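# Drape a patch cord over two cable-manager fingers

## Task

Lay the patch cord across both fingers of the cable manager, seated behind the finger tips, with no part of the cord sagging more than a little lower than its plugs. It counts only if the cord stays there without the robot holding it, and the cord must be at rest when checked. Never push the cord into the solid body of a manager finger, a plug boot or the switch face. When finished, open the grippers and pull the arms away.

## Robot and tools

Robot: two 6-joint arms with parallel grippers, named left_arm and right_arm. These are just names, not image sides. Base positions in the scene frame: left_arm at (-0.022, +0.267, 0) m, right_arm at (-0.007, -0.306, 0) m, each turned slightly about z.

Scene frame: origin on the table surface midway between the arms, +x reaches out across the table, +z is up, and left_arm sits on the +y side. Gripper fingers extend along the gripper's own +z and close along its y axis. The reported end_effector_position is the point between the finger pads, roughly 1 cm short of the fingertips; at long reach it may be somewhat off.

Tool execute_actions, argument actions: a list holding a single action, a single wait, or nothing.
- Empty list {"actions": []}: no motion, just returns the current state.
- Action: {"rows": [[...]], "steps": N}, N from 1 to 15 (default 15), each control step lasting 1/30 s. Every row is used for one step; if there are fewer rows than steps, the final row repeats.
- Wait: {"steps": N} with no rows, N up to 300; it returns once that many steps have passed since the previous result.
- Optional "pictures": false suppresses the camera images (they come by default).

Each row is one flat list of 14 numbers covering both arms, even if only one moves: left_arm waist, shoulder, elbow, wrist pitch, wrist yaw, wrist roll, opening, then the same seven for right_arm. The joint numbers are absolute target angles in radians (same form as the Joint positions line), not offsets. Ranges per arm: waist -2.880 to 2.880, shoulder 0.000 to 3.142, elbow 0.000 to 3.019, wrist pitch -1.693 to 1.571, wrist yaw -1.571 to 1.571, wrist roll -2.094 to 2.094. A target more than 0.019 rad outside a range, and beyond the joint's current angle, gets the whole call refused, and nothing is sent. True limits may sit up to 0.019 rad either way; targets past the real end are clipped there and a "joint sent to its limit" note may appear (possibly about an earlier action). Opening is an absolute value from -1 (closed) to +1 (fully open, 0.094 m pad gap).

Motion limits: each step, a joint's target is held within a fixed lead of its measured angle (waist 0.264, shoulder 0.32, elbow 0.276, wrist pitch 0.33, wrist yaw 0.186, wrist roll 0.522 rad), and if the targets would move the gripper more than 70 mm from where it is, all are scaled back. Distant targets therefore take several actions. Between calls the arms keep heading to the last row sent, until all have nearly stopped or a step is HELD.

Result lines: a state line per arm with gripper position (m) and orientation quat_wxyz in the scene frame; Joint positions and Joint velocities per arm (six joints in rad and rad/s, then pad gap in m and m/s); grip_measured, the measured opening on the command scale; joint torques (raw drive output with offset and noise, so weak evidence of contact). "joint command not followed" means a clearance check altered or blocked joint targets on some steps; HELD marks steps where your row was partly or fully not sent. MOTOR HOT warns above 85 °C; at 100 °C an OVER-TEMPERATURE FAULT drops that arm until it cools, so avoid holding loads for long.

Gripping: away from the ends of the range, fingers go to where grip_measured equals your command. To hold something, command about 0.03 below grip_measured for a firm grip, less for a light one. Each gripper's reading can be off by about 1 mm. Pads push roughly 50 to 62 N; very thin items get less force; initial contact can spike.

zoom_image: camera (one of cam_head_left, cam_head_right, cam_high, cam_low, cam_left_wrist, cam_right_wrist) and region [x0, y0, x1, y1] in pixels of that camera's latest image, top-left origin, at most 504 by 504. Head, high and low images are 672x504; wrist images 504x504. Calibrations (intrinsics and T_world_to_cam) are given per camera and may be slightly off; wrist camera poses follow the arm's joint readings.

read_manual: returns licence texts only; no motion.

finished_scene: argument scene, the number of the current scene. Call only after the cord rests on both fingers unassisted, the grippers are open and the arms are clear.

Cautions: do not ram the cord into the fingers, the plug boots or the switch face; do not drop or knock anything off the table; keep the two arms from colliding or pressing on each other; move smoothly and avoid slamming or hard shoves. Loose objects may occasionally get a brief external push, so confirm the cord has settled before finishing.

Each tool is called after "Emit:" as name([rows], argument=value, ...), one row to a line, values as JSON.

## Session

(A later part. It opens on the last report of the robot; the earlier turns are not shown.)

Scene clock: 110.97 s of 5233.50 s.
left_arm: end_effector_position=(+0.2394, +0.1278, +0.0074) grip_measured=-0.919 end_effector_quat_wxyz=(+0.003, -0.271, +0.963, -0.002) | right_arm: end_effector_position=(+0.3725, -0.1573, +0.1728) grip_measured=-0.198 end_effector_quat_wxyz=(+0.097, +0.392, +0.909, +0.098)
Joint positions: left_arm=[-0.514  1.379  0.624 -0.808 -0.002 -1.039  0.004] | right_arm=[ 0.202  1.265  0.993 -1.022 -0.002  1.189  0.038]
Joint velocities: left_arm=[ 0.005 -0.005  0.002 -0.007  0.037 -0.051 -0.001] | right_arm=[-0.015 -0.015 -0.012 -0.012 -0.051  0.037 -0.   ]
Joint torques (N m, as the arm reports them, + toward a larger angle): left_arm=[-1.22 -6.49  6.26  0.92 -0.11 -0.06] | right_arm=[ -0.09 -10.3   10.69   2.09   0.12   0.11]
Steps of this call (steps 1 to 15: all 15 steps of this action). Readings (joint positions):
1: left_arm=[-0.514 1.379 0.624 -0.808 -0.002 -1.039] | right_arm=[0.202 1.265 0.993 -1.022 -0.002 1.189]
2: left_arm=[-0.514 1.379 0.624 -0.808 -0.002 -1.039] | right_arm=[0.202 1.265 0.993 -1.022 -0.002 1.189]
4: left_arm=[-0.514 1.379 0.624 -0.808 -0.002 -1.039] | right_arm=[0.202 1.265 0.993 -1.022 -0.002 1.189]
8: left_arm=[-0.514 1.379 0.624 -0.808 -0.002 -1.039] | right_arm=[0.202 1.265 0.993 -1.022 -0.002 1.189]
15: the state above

Emit:
execute_actions([
  {"rows":[[-0.514,1.35,0.65,-0.82,0,-1.05,-0.95,0.2,1.25,1.0,-1.0,0,1.2,-0.2],[-0.514,1.33,0.66,-0.83,0,-1.05,-0.95,0.2,1.25,1.0,-1.0,0,1.2,-0.2],[-0.514,1.33,0.66,-0.83,0,-1.05,-0.95,0.2,1.25,1.0,-1.0,0,1.2,-0.2],[-0.514,1.33,0.66,-0.83,0,-1.05,-0.95,0.2,1.25,1.0,-1.0,0,1.2,-0.2],[-0.49,1.32,0.65,-0.80,0,-1.1,-0.95,0.2,1.25,1.0,-1.0,0,1.2,-0.2],[-0.47,1.31,0.64,-0.77,0,-1.16,-0.95,0.2,1.25,1.0,-1.0,0,1.2,-0.2],[-0.45,1.30,0.63,-0.74,0,-1.22,-0.95,0.2,1.25,1.0,-1.0,0,1.2,-0.2],[-0.43,1.29,0.62,-0.71,0,-1.28,-0.95,0.2,1.25,1.0,-1.0,0,1.2,-0.2],[-0.41,1.28,0.61,-0.68,0,-1.34,-0.95,0.2,1.25,1.0,-1.0,0,1.2,-0.2],[-0.39,1.27,0.60,-0.65,0,-1.40,-0.95,0.2,1.25,1.0,-1.0,0,1.2,-0.2],[-0.37,1.26,0.59,-0.62,0,-1.46,-0.95,0.2,1.25,1.0,-1.0,0,1.2,-0.2],[-0.35,1.255,0.58,-0.60,0,-1.52,-0.95,0.2,1.25,1.0,-1.0,0,1.2,-0.2],[-0.33,1.25,0.57,-0.58,0,-1.56,-0.95,0.2,1.25,1.0,-1.0,0,1.2,-0.2],[-0.31,1.25,0.56,-0.56,0,-1.6,-0.95,0.2,1.25,1.0,-1.0,0,1.2,-0.2],[-0.298,1.25,0.555,-0.54,0,-1.6,-0.95,0.2,1.25,1.0,-1.0,0,1.2,-0.2]],"steps":15},
], pictures=false)

Emit:
execute_actions([
  {"steps":30},
])

Scene clock: 130.13 s of 5233.50 s.
left_arm: end_effector_position=(+0.3020, +0.1634, +0.0389) grip_measured=-0.918 end_effector_quat_wxyz=(+0.098, -0.527, +0.836, -0.116) | right_arm: end_effector_position=(+0.3725, -0.1573, +0.1728) grip_measured=-0.198 end_effector_quat_wxyz=(+0.097, +0.392, +0.909, +0.098)
Joint positions: left_arm=[-0.334  1.252  0.579 -0.594 -0.001 -1.435  0.004] | right_arm=[ 0.202  1.265  0.993 -1.022 -0.002  1.189  0.038]
Joint velocities: left_arm=[ 0.581 -0.122 -0.291  0.559 -0.007 -1.048  0.   ] | right_arm=[-0.005  0.005  0.002 -0.007 -0.051 -0.037 -0.   ]
Joint torques (N m, as the arm reports them, + toward a larger angle): left_arm=[ 0.03 -7.17  7.24  1.48 -0.1   0.02] | right_arm=[  0.27 -10.66  10.94   1.92   0.07   0.09]
Steps of this call (steps 1 to 15: the robot went on to your last target; steps 16 to 90: nothing new was sent; then 15.67 s passed at rest; steps 91 to 105: all 15 steps of this action). Readings (joint positions):
91: left_arm=[-0.514 1.378 0.624 -0.808 -0.002 -1.039] | right_arm=[0.202 1.265 0.993 -1.022 -0.002 1.189]
92: left_arm=[-0.514 1.372 0.624 -0.810 -0.002 -1.039] | right_arm=[0.202 1.265 0.993 -1.022 -0.002 1.189]
94: left_arm=[-0.514 1.355 0.624 -0.815 -0.002 -1.039] | right_arm=[0.202 1.265 0.993 -1.022 -0.002 1.189]
98: left_arm=[-0.489 1.316 0.624 -0.775 -0.001 -1.125] | right_arm=[0.202 1.265 0.993 -1.022 -0.002 1.189]
105: the state above

Scene clock: 131.13 s of 5233.50 s.
left_arm: end_effector_position=(+0.3043, +0.1750, +0.0347) grip_measured=-0.918 end_effector_quat_wxyz=(+0.096, -0.602, +0.783, -0.128) | right_arm: end_effector_position=(+0.3725, -0.1573, +0.1728) grip_measured=-0.198 end_effector_quat_wxyz=(+0.097, +0.392, +0.909, +0.098)
Joint positions: left_arm=[-0.299  1.249  0.559 -0.558 -0.001 -1.585  0.004] | right_arm=[ 0.202  1.265  0.993 -1.022 -0.002  1.189  0.038]
Joint velocities: left_arm=[-0.005 -0.015 -0.017  0.002  0.051 -0.066 -0.001] | right_arm=[-0.005 -0.015 -0.007 -0.012  0.007 -0.022 -0.001]
Joint torques (N m, as the arm reports them, + toward a larger angle): left_arm=[-0.31 -6.39  7.34  1.46 -0.12 -0.06] | right_arm=[  0.84 -10.87  10.86   2.05   0.12   0.11]
Steps of this call (steps 1 to 30: the robot went on to your last target). Readings (joint positions):
1: left_arm=[-0.316 1.250 0.571 -0.579 -0.001 -1.465] | right_arm=[0.202 1.265 0.993 -1.022 -0.002 1.189]
2: left_arm=[-0.305 1.249 0.566 -0.571 -0.001 -1.490] | right_arm=[0.202 1.265 0.993 -1.022 -0.002 1.189]
4: left_arm=[-0.299 1.249 0.559 -0.564 -0.001 -1.525] | right_arm=[0.202 1.265 0.993 -1.022 -0.002 1.189]
8: left_arm=[-0.299 1.249 0.559 -0.558 -0.001 -1.561] | right_arm=[0.202 1.265 0.993 -1.022 -0.002 1.189]
30: the state above
All arms were judged still, so your last target was given up. Only a new action makes them travel on or press farther. Fingers that are still opening or closing keep moving.
camera_calibration (this result's frames):
cam_left_wrist: T_world_to_cam=[[0.917326, -0.244375, 0.314314, -0.24703], [-0.387259, -0.730945, 0.561917, 0.232841], [0.0924277, -0.637182, -0.765151, 0.233177], [0, 0, 0, 1]] pos_world=[0.295225, 0.258403, 0.125223]
cam_right_wrist: T_world_to_cam=[[-0.688069, -0.683064, -0.244917, 0.189807], [-0.697547, 0.529601, 0.48265, 0.265264], [-0.199972, 0.502938, -0.840871, 0.422345], [0, 0, 0, 1]] pos_world=[0.400091, -0.223247, 0.273595]

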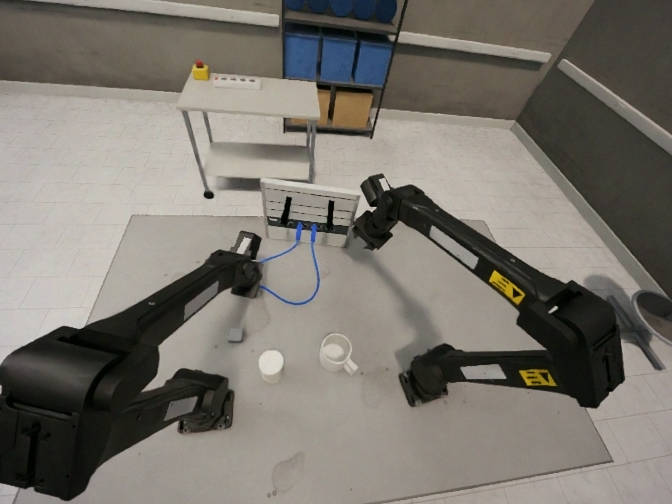

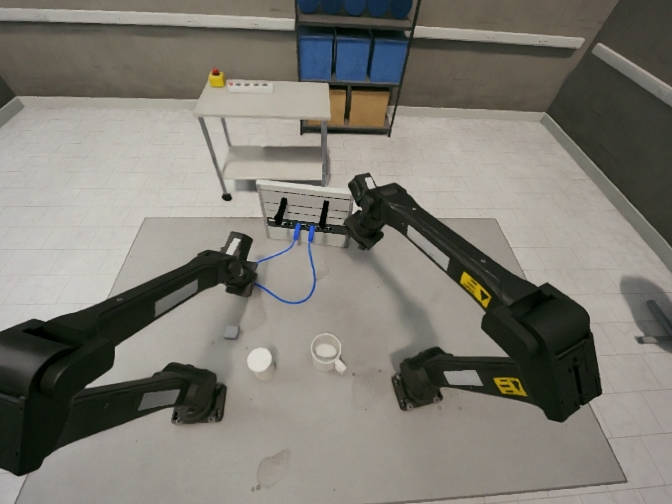

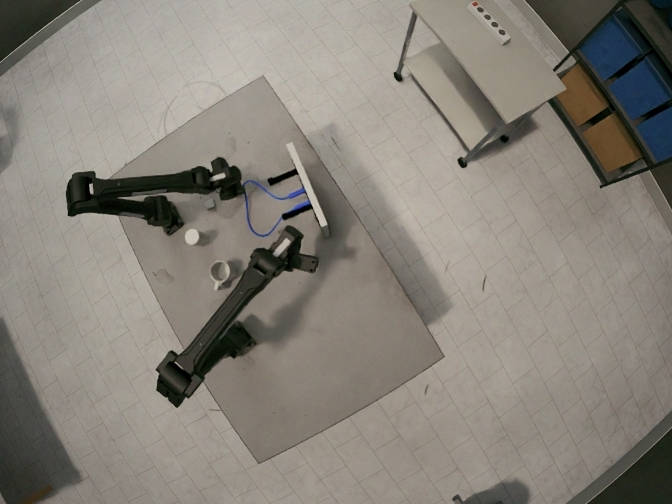

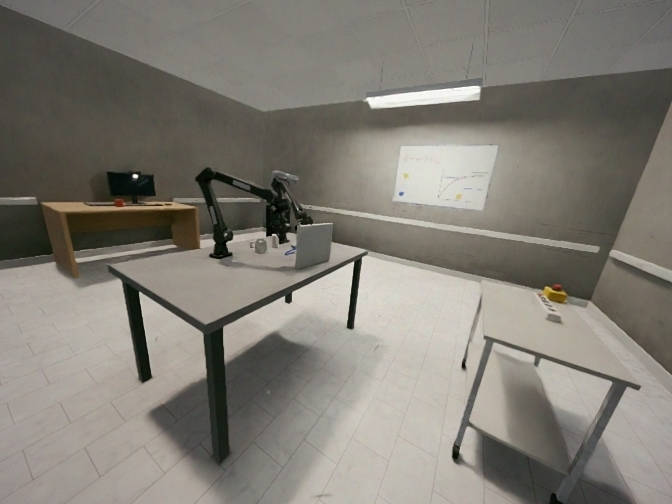

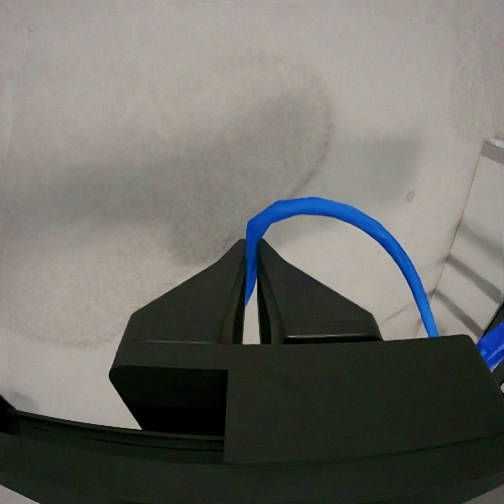

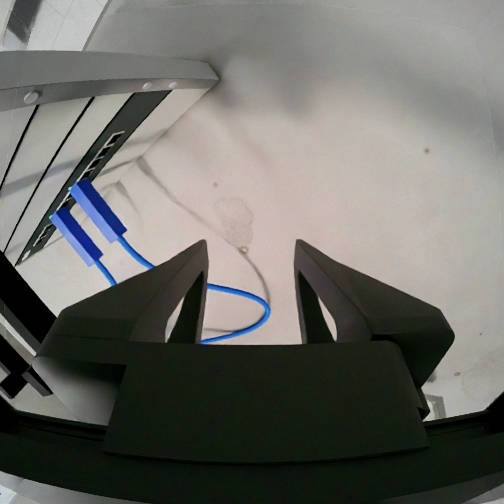

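Emit:
zoom_image(camera="cam_head_left", region=[230, 210, 350, 320])

Region (230, 210, 350, 320) of cam_head_left's 672x504 image, scaled by 4.200, with more detail than that image has; it fills the top 462 rows of this view, and the rest is white.

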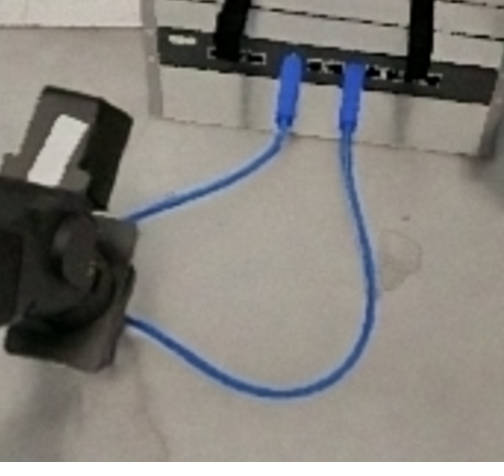

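Emit:
execute_actions([
  {"rows":[[-0.298,1.25,0.555,-0.54,0,-1.6,-0.95,0.45,1.35,1.02,-1.0,0,1.6,-0.2],[-0.298,1.25,0.555,-0.54,0,-1.6,-0.95,0.45,1.35,1.02,-1.0,0,1.6,-0.2],[-0.298,1.25,0.555,-0.54,0,-1.6,-0.95,0.45,1.35,1.02,-1.0,0,1.6,-0.2],[-0.298,1.25,0.555,-0.54,0,-1.6,-0.95,0.45,1.35,1.02,-1.0,0,1.6,-0.2],[-0.298,1.25,0.555,-0.54,0,-1.6,-0.95,0.625,1.6,1.03,-0.99,0,1.845,-0.2]],"steps":15},
], pictures=false)

Emit:
execute_actions([
  {"steps":30},
])

Scene clock: 163.33 s of 5233.50 s.
left_arm: end_effector_position=(+0.3043, +0.1750, +0.0347) grip_measured=-0.918 end_effector_quat_wxyz=(+0.096, -0.602, +0.783, -0.128) | right_arm: end_effector_position=(+0.2647, -0.0133, +0.0226) grip_measured=-0.198 end_effector_quat_wxyz=(-0.014, +0.457, +0.888, -0.045)
Joint positions: left_arm=[-0.299  1.249  0.559 -0.558 -0.001 -1.585  0.004] | right_arm=[ 0.651  1.655  0.994 -1.004 -0.002  1.772  0.038]
Joint velocities: left_arm=[-0.005 -0.005  0.002  0.017  0.037 -0.022 -0.001] | right_arm=[-0.122  0.073  0.007  0.002  0.007  0.374 -0.001]
Joint torques (N m, as the arm reports them, + toward a larger angle): left_arm=[-0.24 -6.55  7.33  1.51 -0.11 -0.07] | right_arm=[ -1.12 -18.06  10.87   1.11   0.14   0.15]
Steps of this call (steps 1 to 90: nothing new was sent; then 28.70 s passed at rest; steps 91 to 105: all 15 steps of this action). Readings (joint positions):
91: left_arm=[-0.299 1.249 0.559 -0.558 -0.001 -1.585] | right_arm=[0.216 1.268 0.993 -1.022 0.006 1.235]
92: left_arm=[-0.299 1.249 0.559 -0.558 -0.001 -1.585] | right_arm=[0.246 1.274 0.993 -1.021 0.007 1.286]
94: left_arm=[-0.299 1.249 0.559 -0.558 -0.001 -1.585] | right_arm=[0.343 1.296 0.993 -1.020 0.006 1.384]
98: left_arm=[-0.299 1.249 0.559 -0.558 -0.001 -1.585] | right_arm=[0.531 1.419 0.994 -1.016 0.003 1.550]
105: the state above

Scene clock: 164.33 s of 5233.50 s.
left_arm: end_effector_position=(+0.3043, +0.1750, +0.0347) grip_measured=-0.918 end_effector_quat_wxyz=(+0.096, -0.602, +0.783, -0.128) | right_arm: end_effector_position=(+0.2748, -0.0169, +0.0389) grip_measured=-0.198 end_effector_quat_wxyz=(-0.007, +0.494, +0.869, -0.025)
Joint positions: left_arm=[-0.299  1.249  0.559 -0.558 -0.001 -1.585  0.004] | right_arm=[ 0.627  1.613  0.994 -1.004 -0.002  1.833  0.038]
Joint velocities: left_arm=[-0.015 -0.005 -0.012 -0.012  0.037 -0.066  0.001] | right_arm=[-0.005 -0.005 -0.012 -0.002 -0.022  0.022  0.   ]
Joint torques (N m, as the arm reports them, + toward a larger angle): left_arm=[-0.38 -6.44  7.34  1.48 -0.1  -0.07] | right_arm=[  0.2  -13.28  11.25   1.12   0.13   0.17]
Steps of this call (steps 1 to 30: the robot went on to your last target). Readings (joint positions):
1: left_arm=[-0.299 1.249 0.559 -0.558 -0.001 -1.585] | right_arm=[0.646 1.656 0.994 -1.004 -0.002 1.785]
2: left_arm=[-0.299 1.249 0.559 -0.558 -0.001 -1.585] | right_arm=[0.641 1.651 0.994 -1.004 -0.002 1.794]
4: left_arm=[-0.299 1.249 0.559 -0.558 -0.001 -1.585] | right_arm=[0.632 1.637 0.994 -1.004 -0.002 1.809]
8: left_arm=[-0.299 1.249 0.559 -0.558 -0.001 -1.585] | right_arm=[0.627 1.615 0.994 -1.004 -0.002 1.823]
30: the state above
All arms were judged still, so your last target was given up. Only a new action makes them travel on or press farther. Fingers that are still opening or closing keep moving.
camera_calibration (this result's frames):
cam_left_wrist: T_world_to_cam=[[0.917326, -0.244375, 0.314314, -0.24703], [-0.387259, -0.730945, 0.561917, 0.232841], [0.0924277, -0.637182, -0.765151, 0.233177], [0, 0, 0, 1]] pos_world=[0.295225, 0.258403, 0.125223]
cam_right_wrist: T_world_to_cam=[[-0.85183, -0.520478, 0.0590653, 0.22156], [-0.396104, 0.713818, 0.577551, 0.104014], [-0.342764, 0.468579, -0.814215, 0.257151], [0, 0, 0, 1]] pos_world=[0.318074, -0.0794255, 0.136217]

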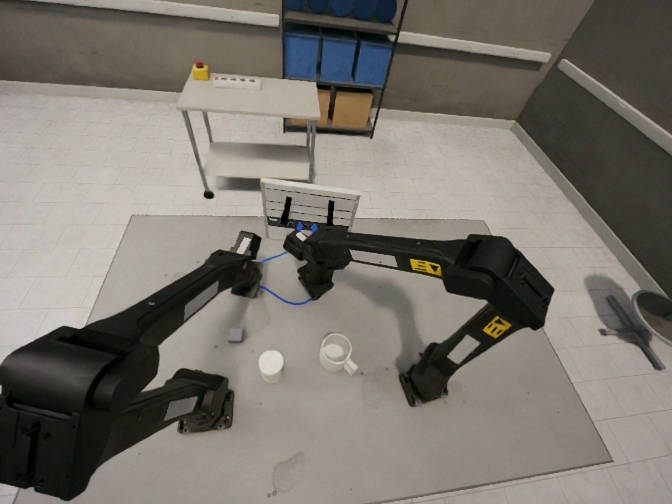

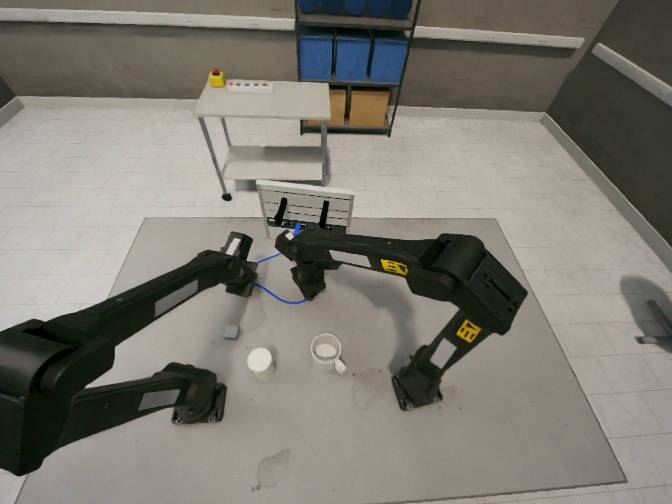

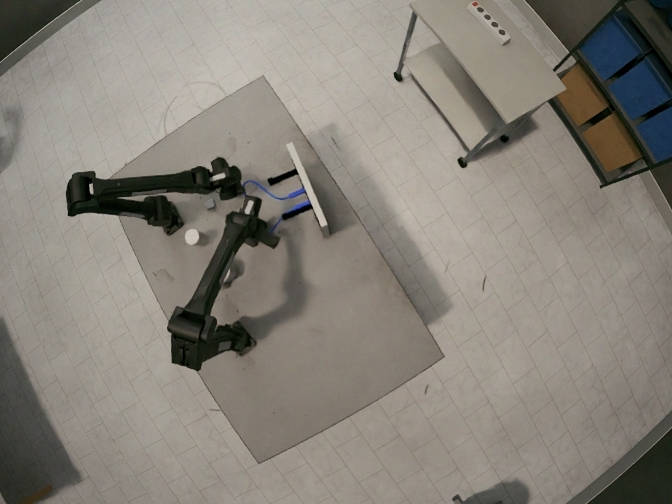

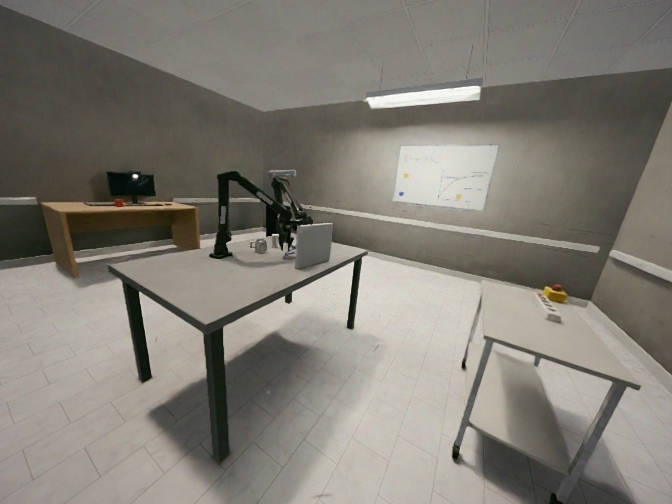

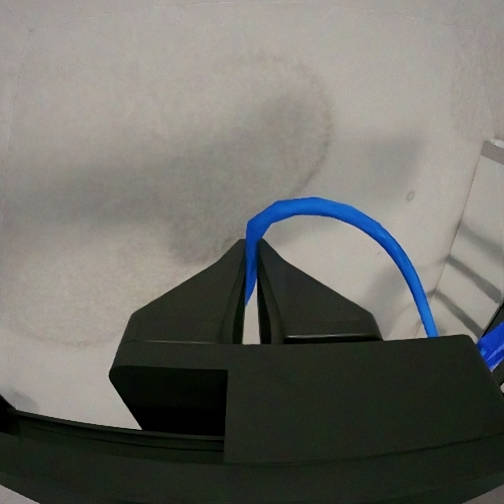

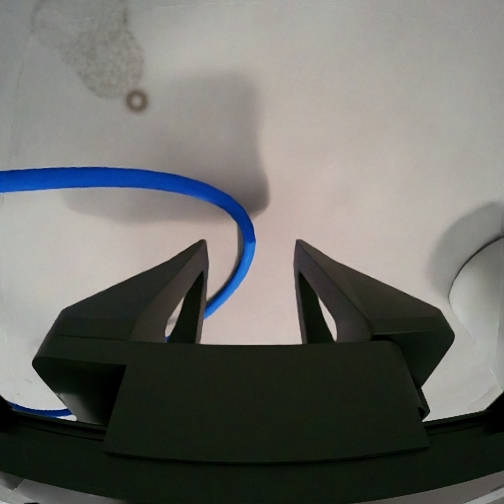

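Emit:
execute_actions([
  {"rows":[[-0.298,1.25,0.555,-0.54,0,-1.6,-0.95,0.665,1.6,0.99,-0.95,0,1.88,-0.2],[-0.298,1.25,0.555,-0.54,0,-1.6,-0.95,0.665,1.6,0.99,-0.95,0,1.88,-0.2],[-0.298,1.25,0.555,-0.54,0,-1.6,-0.95,0.665,1.6,0.99,-0.95,0,1.88,-0.2],[-0.298,1.25,0.555,-0.54,0,-1.6,-0.95,0.665,1.6,0.99,-0.95,0,1.88,-0.2],[-0.298,1.25,0.555,-0.54,0,-1.6,-0.95,0.665,1.61,0.975,-0.92,0,1.88,-0.2],[-0.298,1.25,0.555,-0.54,0,-1.6,-0.95,0.665,1.62,0.96,-0.89,0,1.88,-0.2],[-0.298,1.25,0.555,-0.54,0,-1.6,-0.95,0.665,1.63,0.95,-0.86,0,1.88,-0.2],[-0.298,1.25,0.555,-0.54,0,-1.6,-0.95,0.665,1.64,0.938,-0.84,0,1.88,-0.2]],"steps":15},
], pictures=false)

Emit:
execute_actions([
  {"steps":15},
])

Scene clock: 197.43 s of 5233.50 s.
left_arm: end_effector_position=(+0.3043, +0.1750, +0.0347) grip_measured=-0.918 end_effector_quat_wxyz=(+0.096, -0.602, +0.783, -0.128) | right_arm: end_effector_position=(+0.2707, +0.0018, +0.0177) grip_measured=-0.198 end_effector_quat_wxyz=(+0.003, +0.493, +0.870, +0.013)
Joint positions: left_arm=[-0.299  1.249  0.559 -0.558 -0.001 -1.585  0.004] | right_arm=[ 0.666  1.629  0.946 -0.86  -0.001  1.868  0.038]
Joint velocities: left_arm=[-0.015  0.005  0.002  0.007 -0.022 -0.081  0.   ] | right_arm=[-0.015  0.034 -0.012  0.017 -0.037  0.066 -0.   ]
Joint torques (N m, as the arm reports them, + toward a larger angle): left_arm=[-0.18 -6.55  7.39  1.43 -0.11 -0.06] | right_arm=[  0.39 -11.07   6.96   1.38   0.08   0.13]
Steps of this call (steps 1 to 90: nothing new was sent; then 29.60 s passed at rest; steps 91 to 105: all 15 steps of this action). Readings (joint positions):
91: left_arm=[-0.299 1.249 0.559 -0.558 -0.001 -1.585] | right_arm=[0.629 1.613 0.994 -0.997 -0.001 1.840]
92: left_arm=[-0.299 1.249 0.559 -0.558 -0.001 -1.585] | right_arm=[0.634 1.613 0.994 -0.986 -0.001 1.846]
94: left_arm=[-0.299 1.249 0.559 -0.558 -0.001 -1.585] | right_arm=[0.648 1.613 0.994 -0.972 -0.001 1.854]
98: left_arm=[-0.299 1.249 0.559 -0.558 -0.001 -1.585] | right_arm=[0.665 1.613 0.972 -0.898 -0.001 1.863]
105: the state above

Scene clock: 197.93 s of 5233.50 s.
left_arm: end_effector_position=(+0.3043, +0.1750, +0.0347) grip_measured=-0.918 end_effector_quat_wxyz=(+0.096, -0.602, +0.783, -0.128) | right_arm: end_effector_position=(+0.2710, +0.0021, +0.0176) grip_measured=-0.198 end_effector_quat_wxyz=(+0.003, +0.493, +0.870, +0.014)
Joint positions: left_arm=[-0.299  1.249  0.559 -0.558 -0.001 -1.585  0.004] | right_arm=[ 0.666  1.629  0.946 -0.858 -0.001  1.869  0.038]
Joint velocities: left_arm=[-0.005 -0.015 -0.002 -0.007 -0.037  0.007 -0.   ] | right_arm=[-0.005 -0.005 -0.007  0.012 -0.037  0.037  0.   ]
Joint torques (N m, as the arm reports them, + toward a larger angle): left_arm=[-0.28 -6.42  7.33  1.59 -0.11 -0.07] | right_arm=[  0.74 -11.72   7.1    1.51   0.08   0.19]
Steps of this call (steps 1 to 15: the robot went on to your last target). Readings (joint positions):
1: left_arm=[-0.299 1.249 0.559 -0.558 -0.001 -1.585] | right_arm=[0.666 1.629 0.946 -0.860 -0.001 1.868]
2: left_arm=[-0.299 1.249 0.559 -0.558 -0.001 -1.585] | right_arm=[0.666 1.629 0.946 -0.859 -0.001 1.868]
4: left_arm=[-0.299 1.249 0.559 -0.558 -0.001 -1.585] | right_arm=[0.666 1.629 0.946 -0.858 -0.001 1.868]
8: left_arm=[-0.299 1.249 0.559 -0.558 -0.001 -1.585] | right_arm=[0.666 1.629 0.946 -0.858 -0.001 1.868]
15: the state above
All arms were judged still, so your last target was given up. Only a new action makes them travel on or press farther. Fingers that are still opening or closing keep moving.
camera_calibration (this result's frames):
cam_left_wrist: T_world_to_cam=[[0.917326, -0.244375, 0.314314, -0.24703], [-0.387259, -0.730945, 0.561917, 0.232841], [0.0924277, -0.637182, -0.765151, 0.233177], [0, 0, 0, 1]] pos_world=[0.295225, 0.258403, 0.125223]
cam_right_wrist: T_world_to_cam=[[-0.851161, -0.524537, -0.0196214, 0.230761], [-0.431699, 0.67827, 0.594631, 0.110661], [-0.298598, 0.514597, -0.803759, 0.217371], [0, 0, 0, 1]] pos_world=[0.309093, -0.0658744, 0.113439]

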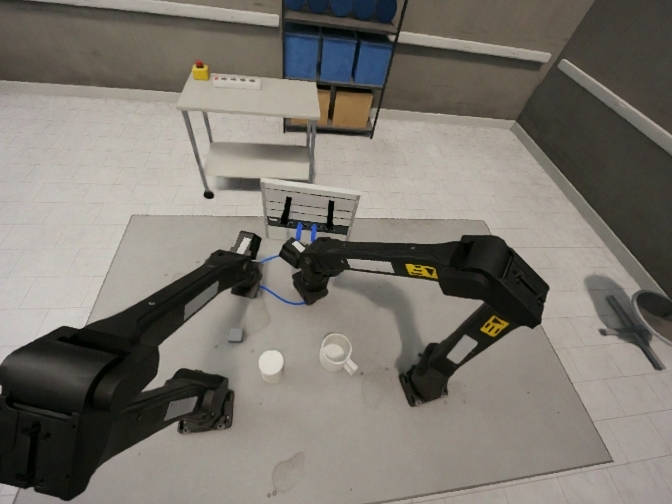

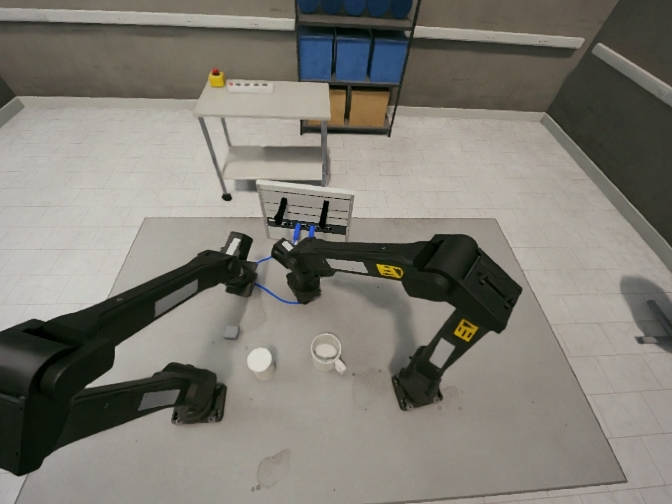

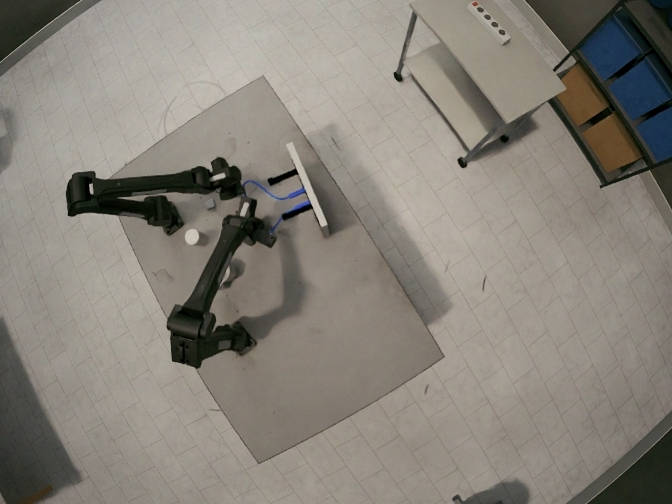

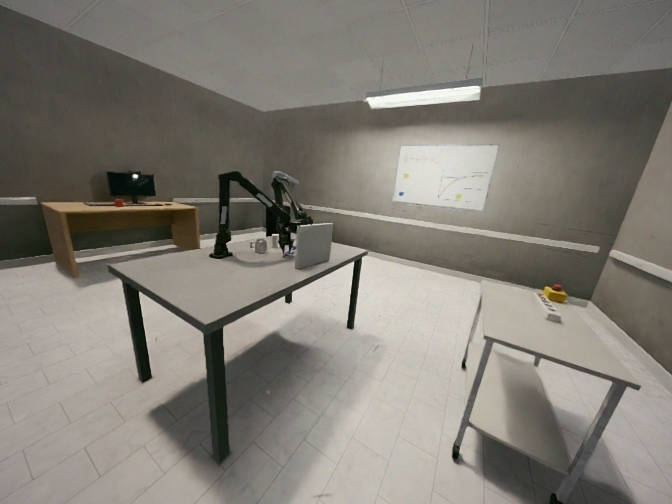

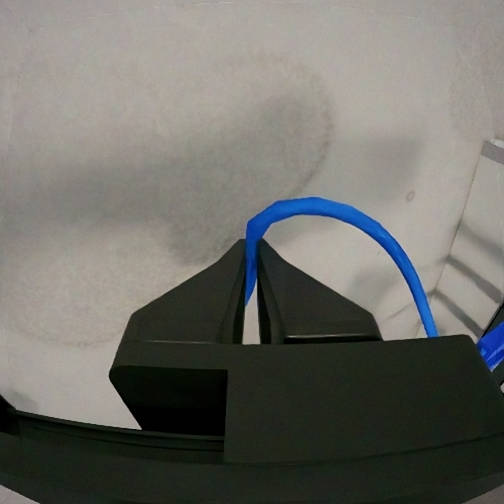

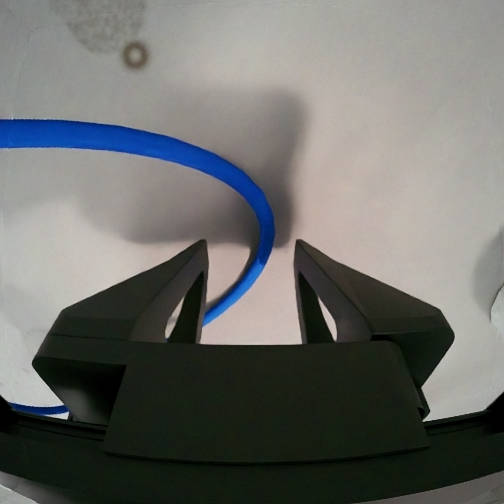

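Emit:
execute_actions([
  {"rows":[[-0.298,1.25,0.555,-0.54,0,-1.6,-0.95,0.642,1.64,0.93,-0.84,0,1.88,-0.2],[-0.298,1.25,0.555,-0.54,0,-1.6,-0.95,0.642,1.64,0.93,-0.84,0,1.88,-0.2],[-0.298,1.25,0.555,-0.54,0,-1.6,-0.95,0.642,1.65,0.928,-0.84,0,1.88,-0.2],[-0.298,1.25,0.555,-0.54,0,-1.6,-0.95,0.642,1.662,0.927,-0.84,0,1.88,-0.2]],"steps":15},
], pictures=false)

Emit:
execute_actions([
  {"rows":[[-0.298,1.25,0.555,-0.54,0,-1.6,-0.95,0.642,1.662,0.927,-0.84,0,1.88,-0.945]],"steps":15},
])

Scene clock: 208.47 s of 5233.50 s.
left_arm: end_effector_position=(+0.3043, +0.1750, +0.0347) grip_measured=-0.918 end_effector_quat_wxyz=(+0.096, -0.602, +0.783, -0.128) | right_arm: end_effector_position=(+0.2727, -0.0085, +0.0070) grip_measured=-0.198 end_effector_quat_wxyz=(-0.000, +0.502, +0.865, +0.000)
Joint positions: left_arm=[-0.299  1.249  0.559 -0.558 -0.001 -1.585  0.004] | right_arm=[ 0.645  1.65   0.937 -0.857 -0.001  1.869  0.038]
Joint velocities: left_arm=[-0.005 -0.005 -0.007 -0.002 -0.022 -0.022 -0.   ] | right_arm=[-0.015 -0.005 -0.002  0.007 -0.022  0.007 -0.   ]
Joint torques (N m, as the arm reports them, + toward a larger angle): left_arm=[-0.26 -6.19  7.3   1.51 -0.1  -0.07] | right_arm=[  0.72 -11.53   6.58   1.52   0.05   0.19]
Steps of this call (steps 1 to 90: nothing new was sent; then 7.03 s passed at rest; steps 91 to 105: all 15 steps of this action). Readings (joint positions):
91: left_arm=[-0.299 1.249 0.559 -0.558 -0.001 -1.585] | right_arm=[0.664 1.629 0.946 -0.858 -0.001 1.869]
92: left_arm=[-0.299 1.249 0.559 -0.558 -0.001 -1.585] | right_arm=[0.662 1.629 0.946 -0.858 -0.001 1.869]
94: left_arm=[-0.299 1.249 0.559 -0.558 -0.001 -1.585] | right_arm=[0.655 1.631 0.944 -0.857 -0.001 1.869]
98: left_arm=[-0.299 1.249 0.559 -0.558 -0.001 -1.585] | right_arm=[0.645 1.642 0.940 -0.857 -0.001 1.869]
105: the state above

Scene clock: 208.97 s of 5233.50 s.
left_arm: end_effector_position=(+0.3043, +0.1750, +0.0347) grip_measured=-0.918 end_effector_quat_wxyz=(+0.096, -0.602, +0.783, -0.128) | right_arm: end_effector_position=(+0.2727, -0.0085, +0.0070) grip_measured=-0.914 end_effector_quat_wxyz=(-0.000, +0.502, +0.865, +0.000)
Joint positions: left_arm=[-0.299  1.249  0.559 -0.558 -0.001 -1.585  0.004] | right_arm=[ 0.645  1.65   0.937 -0.857 -0.001  1.869  0.004]
Joint velocities: left_arm=[-0.015  0.015 -0.002 -0.007  0.007 -0.037  0.   ] | right_arm=[ 0.005 -0.015  0.002 -0.007 -0.051 -0.022  0.001]
Joint torques (N m, as the arm reports them, + toward a larger angle): left_arm=[-0.53 -6.25  7.33  1.49 -0.1  -0.06] | right_arm=[  0.13 -11.26   6.8    1.31   0.04   0.15]
Steps of this call (steps 1 to 15: all 15 steps of this action). Readings (joint positions):
1: left_arm=[-0.299 1.249 0.559 -0.558 -0.001 -1.585] | right_arm=[0.645 1.650 0.937 -0.857 -0.001 1.869]
2: left_arm=[-0.299 1.249 0.559 -0.558 -0.001 -1.585] | right_arm=[0.645 1.650 0.937 -0.857 -0.001 1.869]
4: left_arm=[-0.299 1.249 0.559 -0.558 -0.001 -1.585] | right_arm=[0.645 1.650 0.937 -0.857 -0.001 1.869]
8: left_arm=[-0.299 1.249 0.559 -0.558 -0.001 -1.585] | right_arm=[0.645 1.650 0.937 -0.857 -0.001 1.869]
15: the state above
camera_calibration (this result's frames):
cam_left_wrist: T_world_to_cam=[[0.917326, -0.244375, 0.314314, -0.24703], [-0.387259, -0.730945, 0.561917, 0.232841], [0.0924277, -0.637182, -0.765151, 0.233177], [0, 0, 0, 1]] pos_world=[0.295225, 0.258403, 0.125223]
cam_right_wrist: T_world_to_cam=[[-0.861901, -0.507017, 0.00783257, 0.229285], [-0.406053, 0.699355, 0.588238, 0.11817], [-0.303724, 0.503822, -0.80865, 0.216203], [0, 0, 0, 1]] pos_world=[0.31127, -0.0753193, 0.103525]

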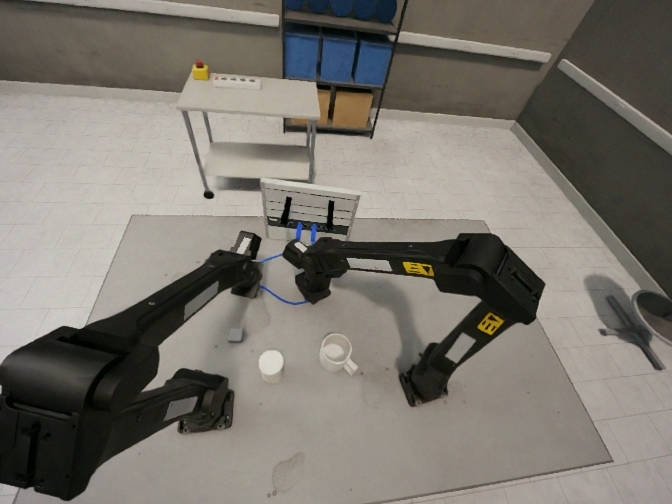

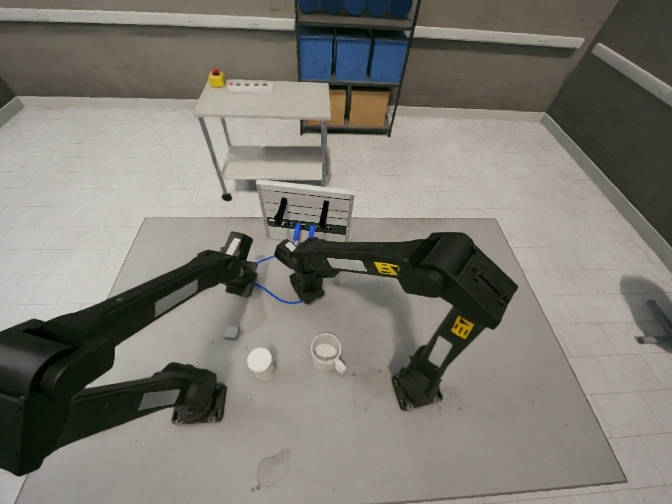

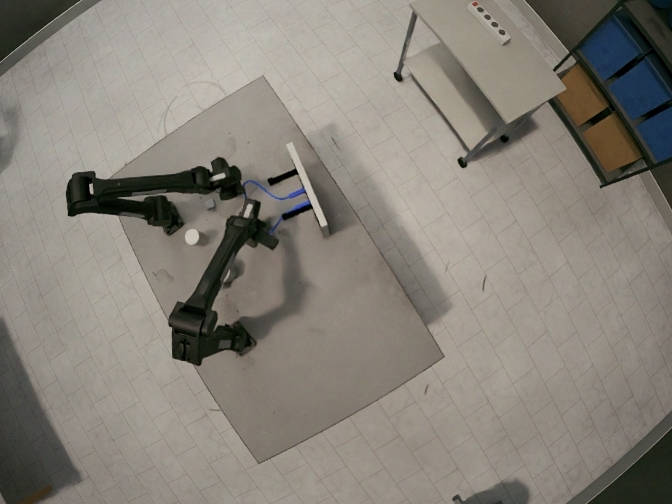

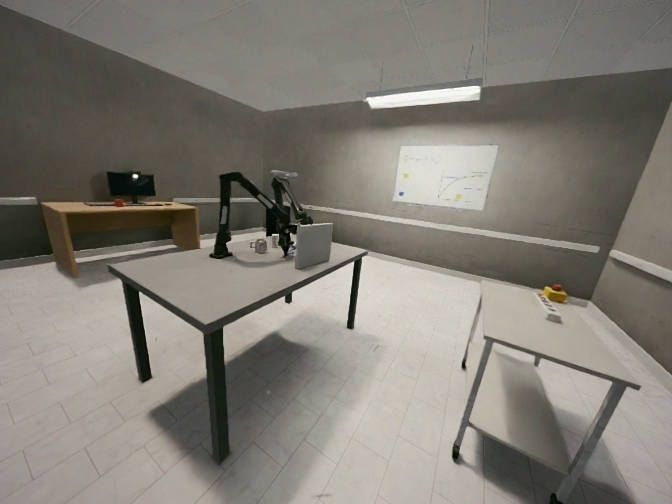

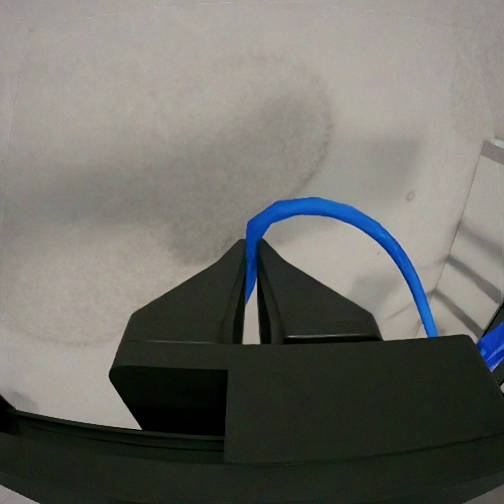

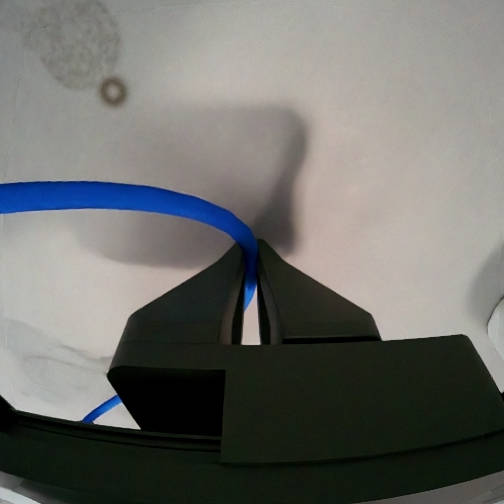

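Emit:
execute_actions([
  {"rows":[[-0.306,1.256,0.63,-0.59,0,-1.6,-0.95,0.626,1.63,0.99,-0.867,0,1.88,-0.945],[-0.312,1.262,0.665,-0.62,0,-1.61,-0.95,0.607,1.61,1.0,-0.876,0,1.893,-0.945],[-0.318,1.269,0.70,-0.65,0,-1.625,-0.95,0.589,1.589,1.01,-0.886,0,1.905,-0.945],[-0.325,1.276,0.733,-0.68,0,-1.64,-0.95,0.570,1.568,1.02,-0.895,0,1.917,-0.945],[-0.331,1.282,0.767,-0.71,0,-1.652,-0.95,0.551,1.548,1.03,-0.905,0,1.93,-0.945],[-0.338,1.289,0.80,-0.74,0,-1.665,-0.95,0.532,1.528,1.04,-0.914,0,1.941,-0.945],[-0.344,1.296,0.834,-0.77,0,-1.68,-0.95,0.513,1.507,1.047,-0.924,0,1.953,-0.945],[-0.351,1.302,0.867,-0.80,0,-1.692,-0.95,0.495,1.487,1.054,-0.933,0,1.965,-0.945],[-0.357,1.309,0.90,-0.83,0,-1.705,-0.95,0.476,1.466,1.061,-0.943,0,1.977,-0.945],[-0.364,1.316,0.934,-0.86,0,-1.72,-0.95,0.457,1.446,1.068,-0.952,0,1.99,-0.945],[-0.370,1.322,0.968,-0.89,0,-1.732,-0.95,0.438,1.426,1.075,-0.962,0,2.0,-0.945],[-0.377,1.329,1.0,-0.92,0,-1.745,-0.95,0.419,1.405,1.082,-0.971,0,2.014,-0.945],[-0.383,1.336,1.035,-0.95,0,-1.76,-0.95,0.40,1.385,1.09,-0.98,0,2.026,-0.945],[-0.39,1.342,1.068,-0.985,0,-1.775,-0.95,0.382,1.364,1.097,-0.99,0,2.038,-0.945],[-0.40,1.349,1.10,-1.025,0,-1.795,-0.95,0.36,1.335,1.104,-1.012,0,2.06,-0.945]],"steps":15},
], pictures=false)

Emit:
execute_actions([
  {"steps":30},
])

Scene clock: 243.53 s of 5233.50 s.
left_arm: end_effector_position=(+0.3841, +0.1195, +0.1590) grip_measured=-0.918 end_effector_quat_wxyz=(+0.078, -0.627, +0.764, -0.130) | right_arm: end_effector_position=(+0.3487, -0.0685, +0.1122) grip_measured=-0.914 end_effector_quat_wxyz=(+0.026, +0.636, +0.766, +0.088)
Joint positions: left_arm=[-0.373  1.326  1.004 -0.944 -0.001 -1.722  0.004] | right_arm=[ 0.418  1.432  0.997 -0.952 -0.001  1.974  0.004]
Joint velocities: left_arm=[-0.2    0.161  0.945 -0.989  0.022 -0.359 -0.001] | right_arm=[-0.571 -0.689  0.173 -0.32  -0.007  0.3   -0.   ]
Joint torques (N m, as the arm reports them, + toward a larger angle): left_arm=[-2.07 -8.41 12.29  0.56 -0.09 -0.05] | right_arm=[  1.44 -12.58  15.     0.37   0.15   0.21]
Steps of this call (steps 1 to 15: the robot went on to your last target; steps 16 to 90: nothing new was sent; then 31.07 s passed at rest; steps 91 to 105: all 15 steps of this action). Readings (joint positions):
91: left_arm=[-0.299 1.250 0.561 -0.563 -0.001 -1.585] | right_arm=[0.644 1.650 0.937 -0.857 -0.001 1.869]
92: left_arm=[-0.299 1.251 0.570 -0.578 -0.001 -1.587] | right_arm=[0.641 1.649 0.937 -0.858 -0.001 1.871]
94: left_arm=[-0.301 1.259 0.611 -0.626 -0.001 -1.599] | right_arm=[0.623 1.640 0.939 -0.867 -0.001 1.881]
98: left_arm=[-0.324 1.288 0.753 -0.736 -0.001 -1.636] | right_arm=[0.553 1.585 0.954 -0.892 -0.001 1.909]
105: the state above

Scene clock: 244.53 s of 5233.50 s.
left_arm: end_effector_position=(+0.3881, +0.1086, +0.1785) grip_measured=-0.918 end_effector_quat_wxyz=(+0.069, -0.643, +0.752, -0.128) | right_arm: end_effector_position=(+0.3711, -0.0870, +0.1791) grip_measured=-0.914 end_effector_quat_wxyz=(+0.043, +0.682, +0.716, +0.147)
Joint positions: left_arm=[-0.393  1.338  1.071 -1.012 -0.001 -1.783  0.004] | right_arm=[ 0.354  1.322  1.055 -0.997 -0.001  2.048  0.004]
Joint velocities: left_arm=[-0.005 -0.015 -0.002  0.007 -0.022  0.037  0.001] | right_arm=[ 0.015  0.005 -0.012 -0.002 -0.007  0.037  0.001]
Joint torques (N m, as the arm reports them, + toward a larger angle): left_arm=[-0.83 -8.5  11.38  0.31 -0.11 -0.05] | right_arm=[ 1.57 -9.84 14.31  0.43  0.04  0.13]
Steps of this call (steps 1 to 30: the robot went on to your last target). Readings (joint positions):
1: left_arm=[-0.379 1.330 1.032 -0.970 -0.001 -1.734] | right_arm=[0.399 1.409 1.004 -0.964 -0.001 1.986]
2: left_arm=[-0.385 1.332 1.052 -0.985 -0.001 -1.744] | right_arm=[0.382 1.386 1.012 -0.975 -0.001 1.998]
4: left_arm=[-0.392 1.333 1.070 -0.998 -0.001 -1.758] | right_arm=[0.359 1.349 1.031 -0.989 -0.001 2.016]
8: left_arm=[-0.393 1.335 1.071 -1.011 -0.001 -1.773] | right_arm=[0.353 1.319 1.055 -0.994 -0.001 2.035]
30: the state above
All arms were judged still, so your last target was given up. Only a new action makes them travel on or press farther. Fingers that are still opening or closing keep moving.
camera_calibration (this result's frames):
cam_left_wrist: T_world_to_cam=[[0.949794, -0.141651, 0.278972, -0.402809], [-0.28962, -0.735377, 0.612651, 0.0894468], [0.118367, -0.662688, -0.739482, 0.281306], [0, 0, 0, 1]] pos_world=[0.375194, 0.195137, 0.265594]
cam_right_wrist: T_world_to_cam=[[-0.964309, -0.0421328, -0.261405, 0.39962], [-0.212972, 0.710024, 0.6712, 0.0261817], [0.157324, 0.702916, -0.693655, 0.250392], [0, 0, 0, 1]] pos_world=[0.351541, -0.177757, 0.260576]

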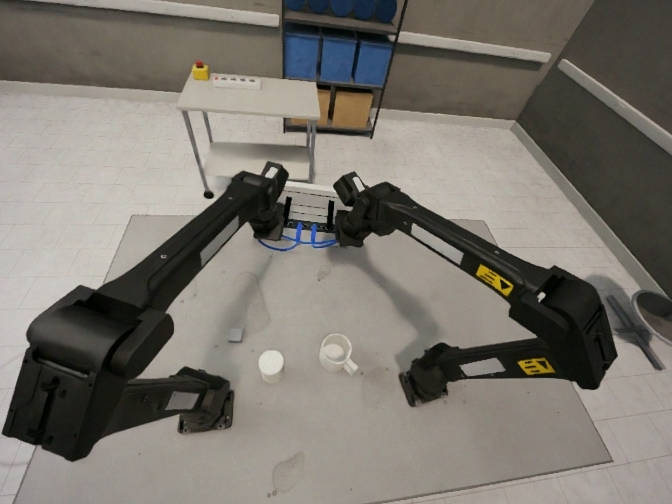

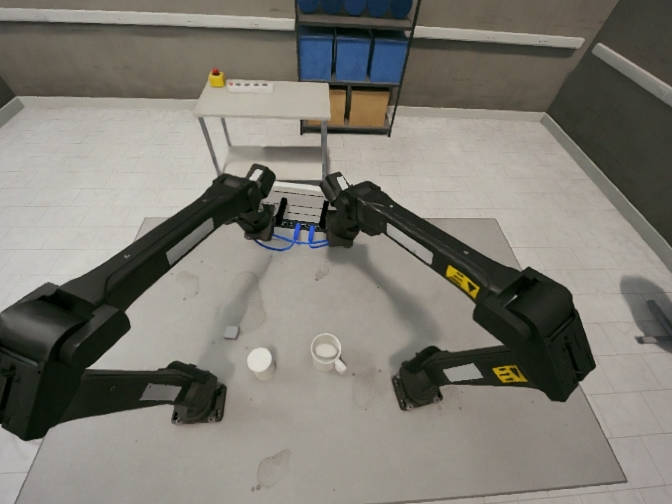

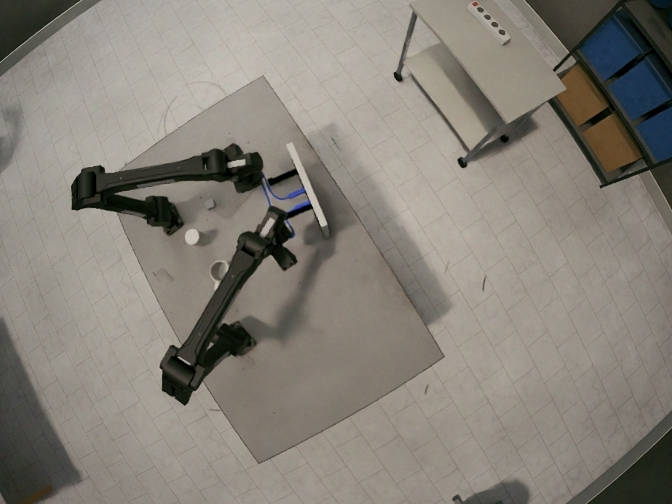

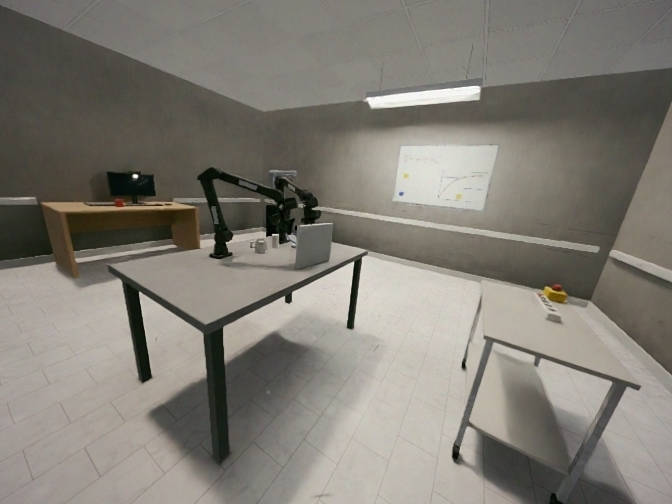

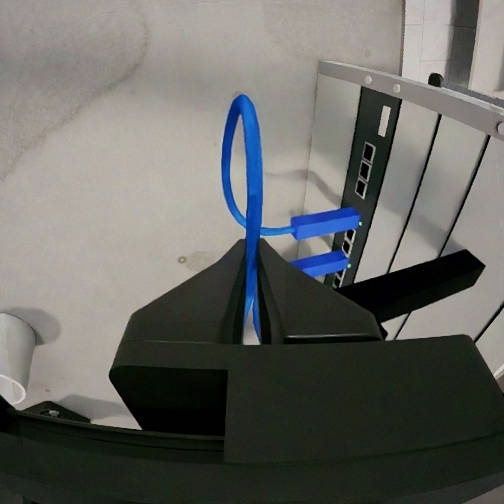

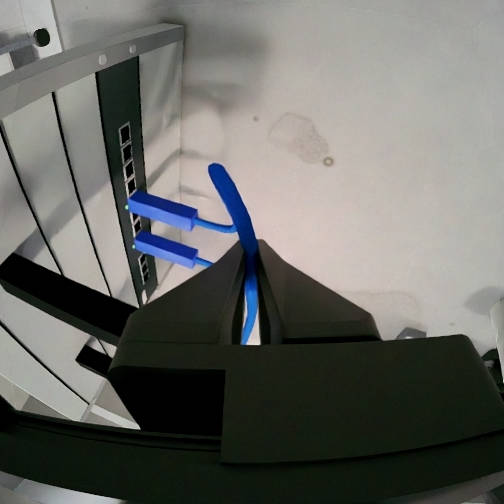

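Emit:
zoom_image(camera="cam_head_left", region=[240, 160, 380, 270])

Region (240, 160, 380, 270) of cam_head_left's 672x504 image, scaled by 3.600, with more detail than that image has; it fills the top 396 rows of this view, and the rest is white.

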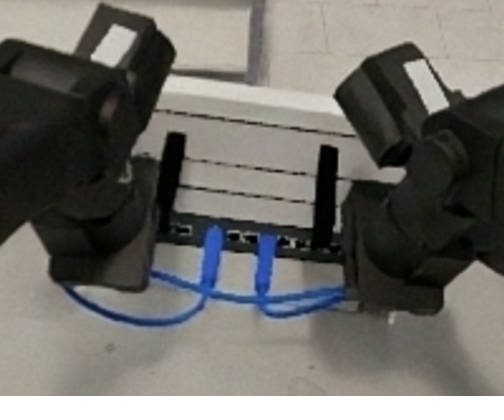

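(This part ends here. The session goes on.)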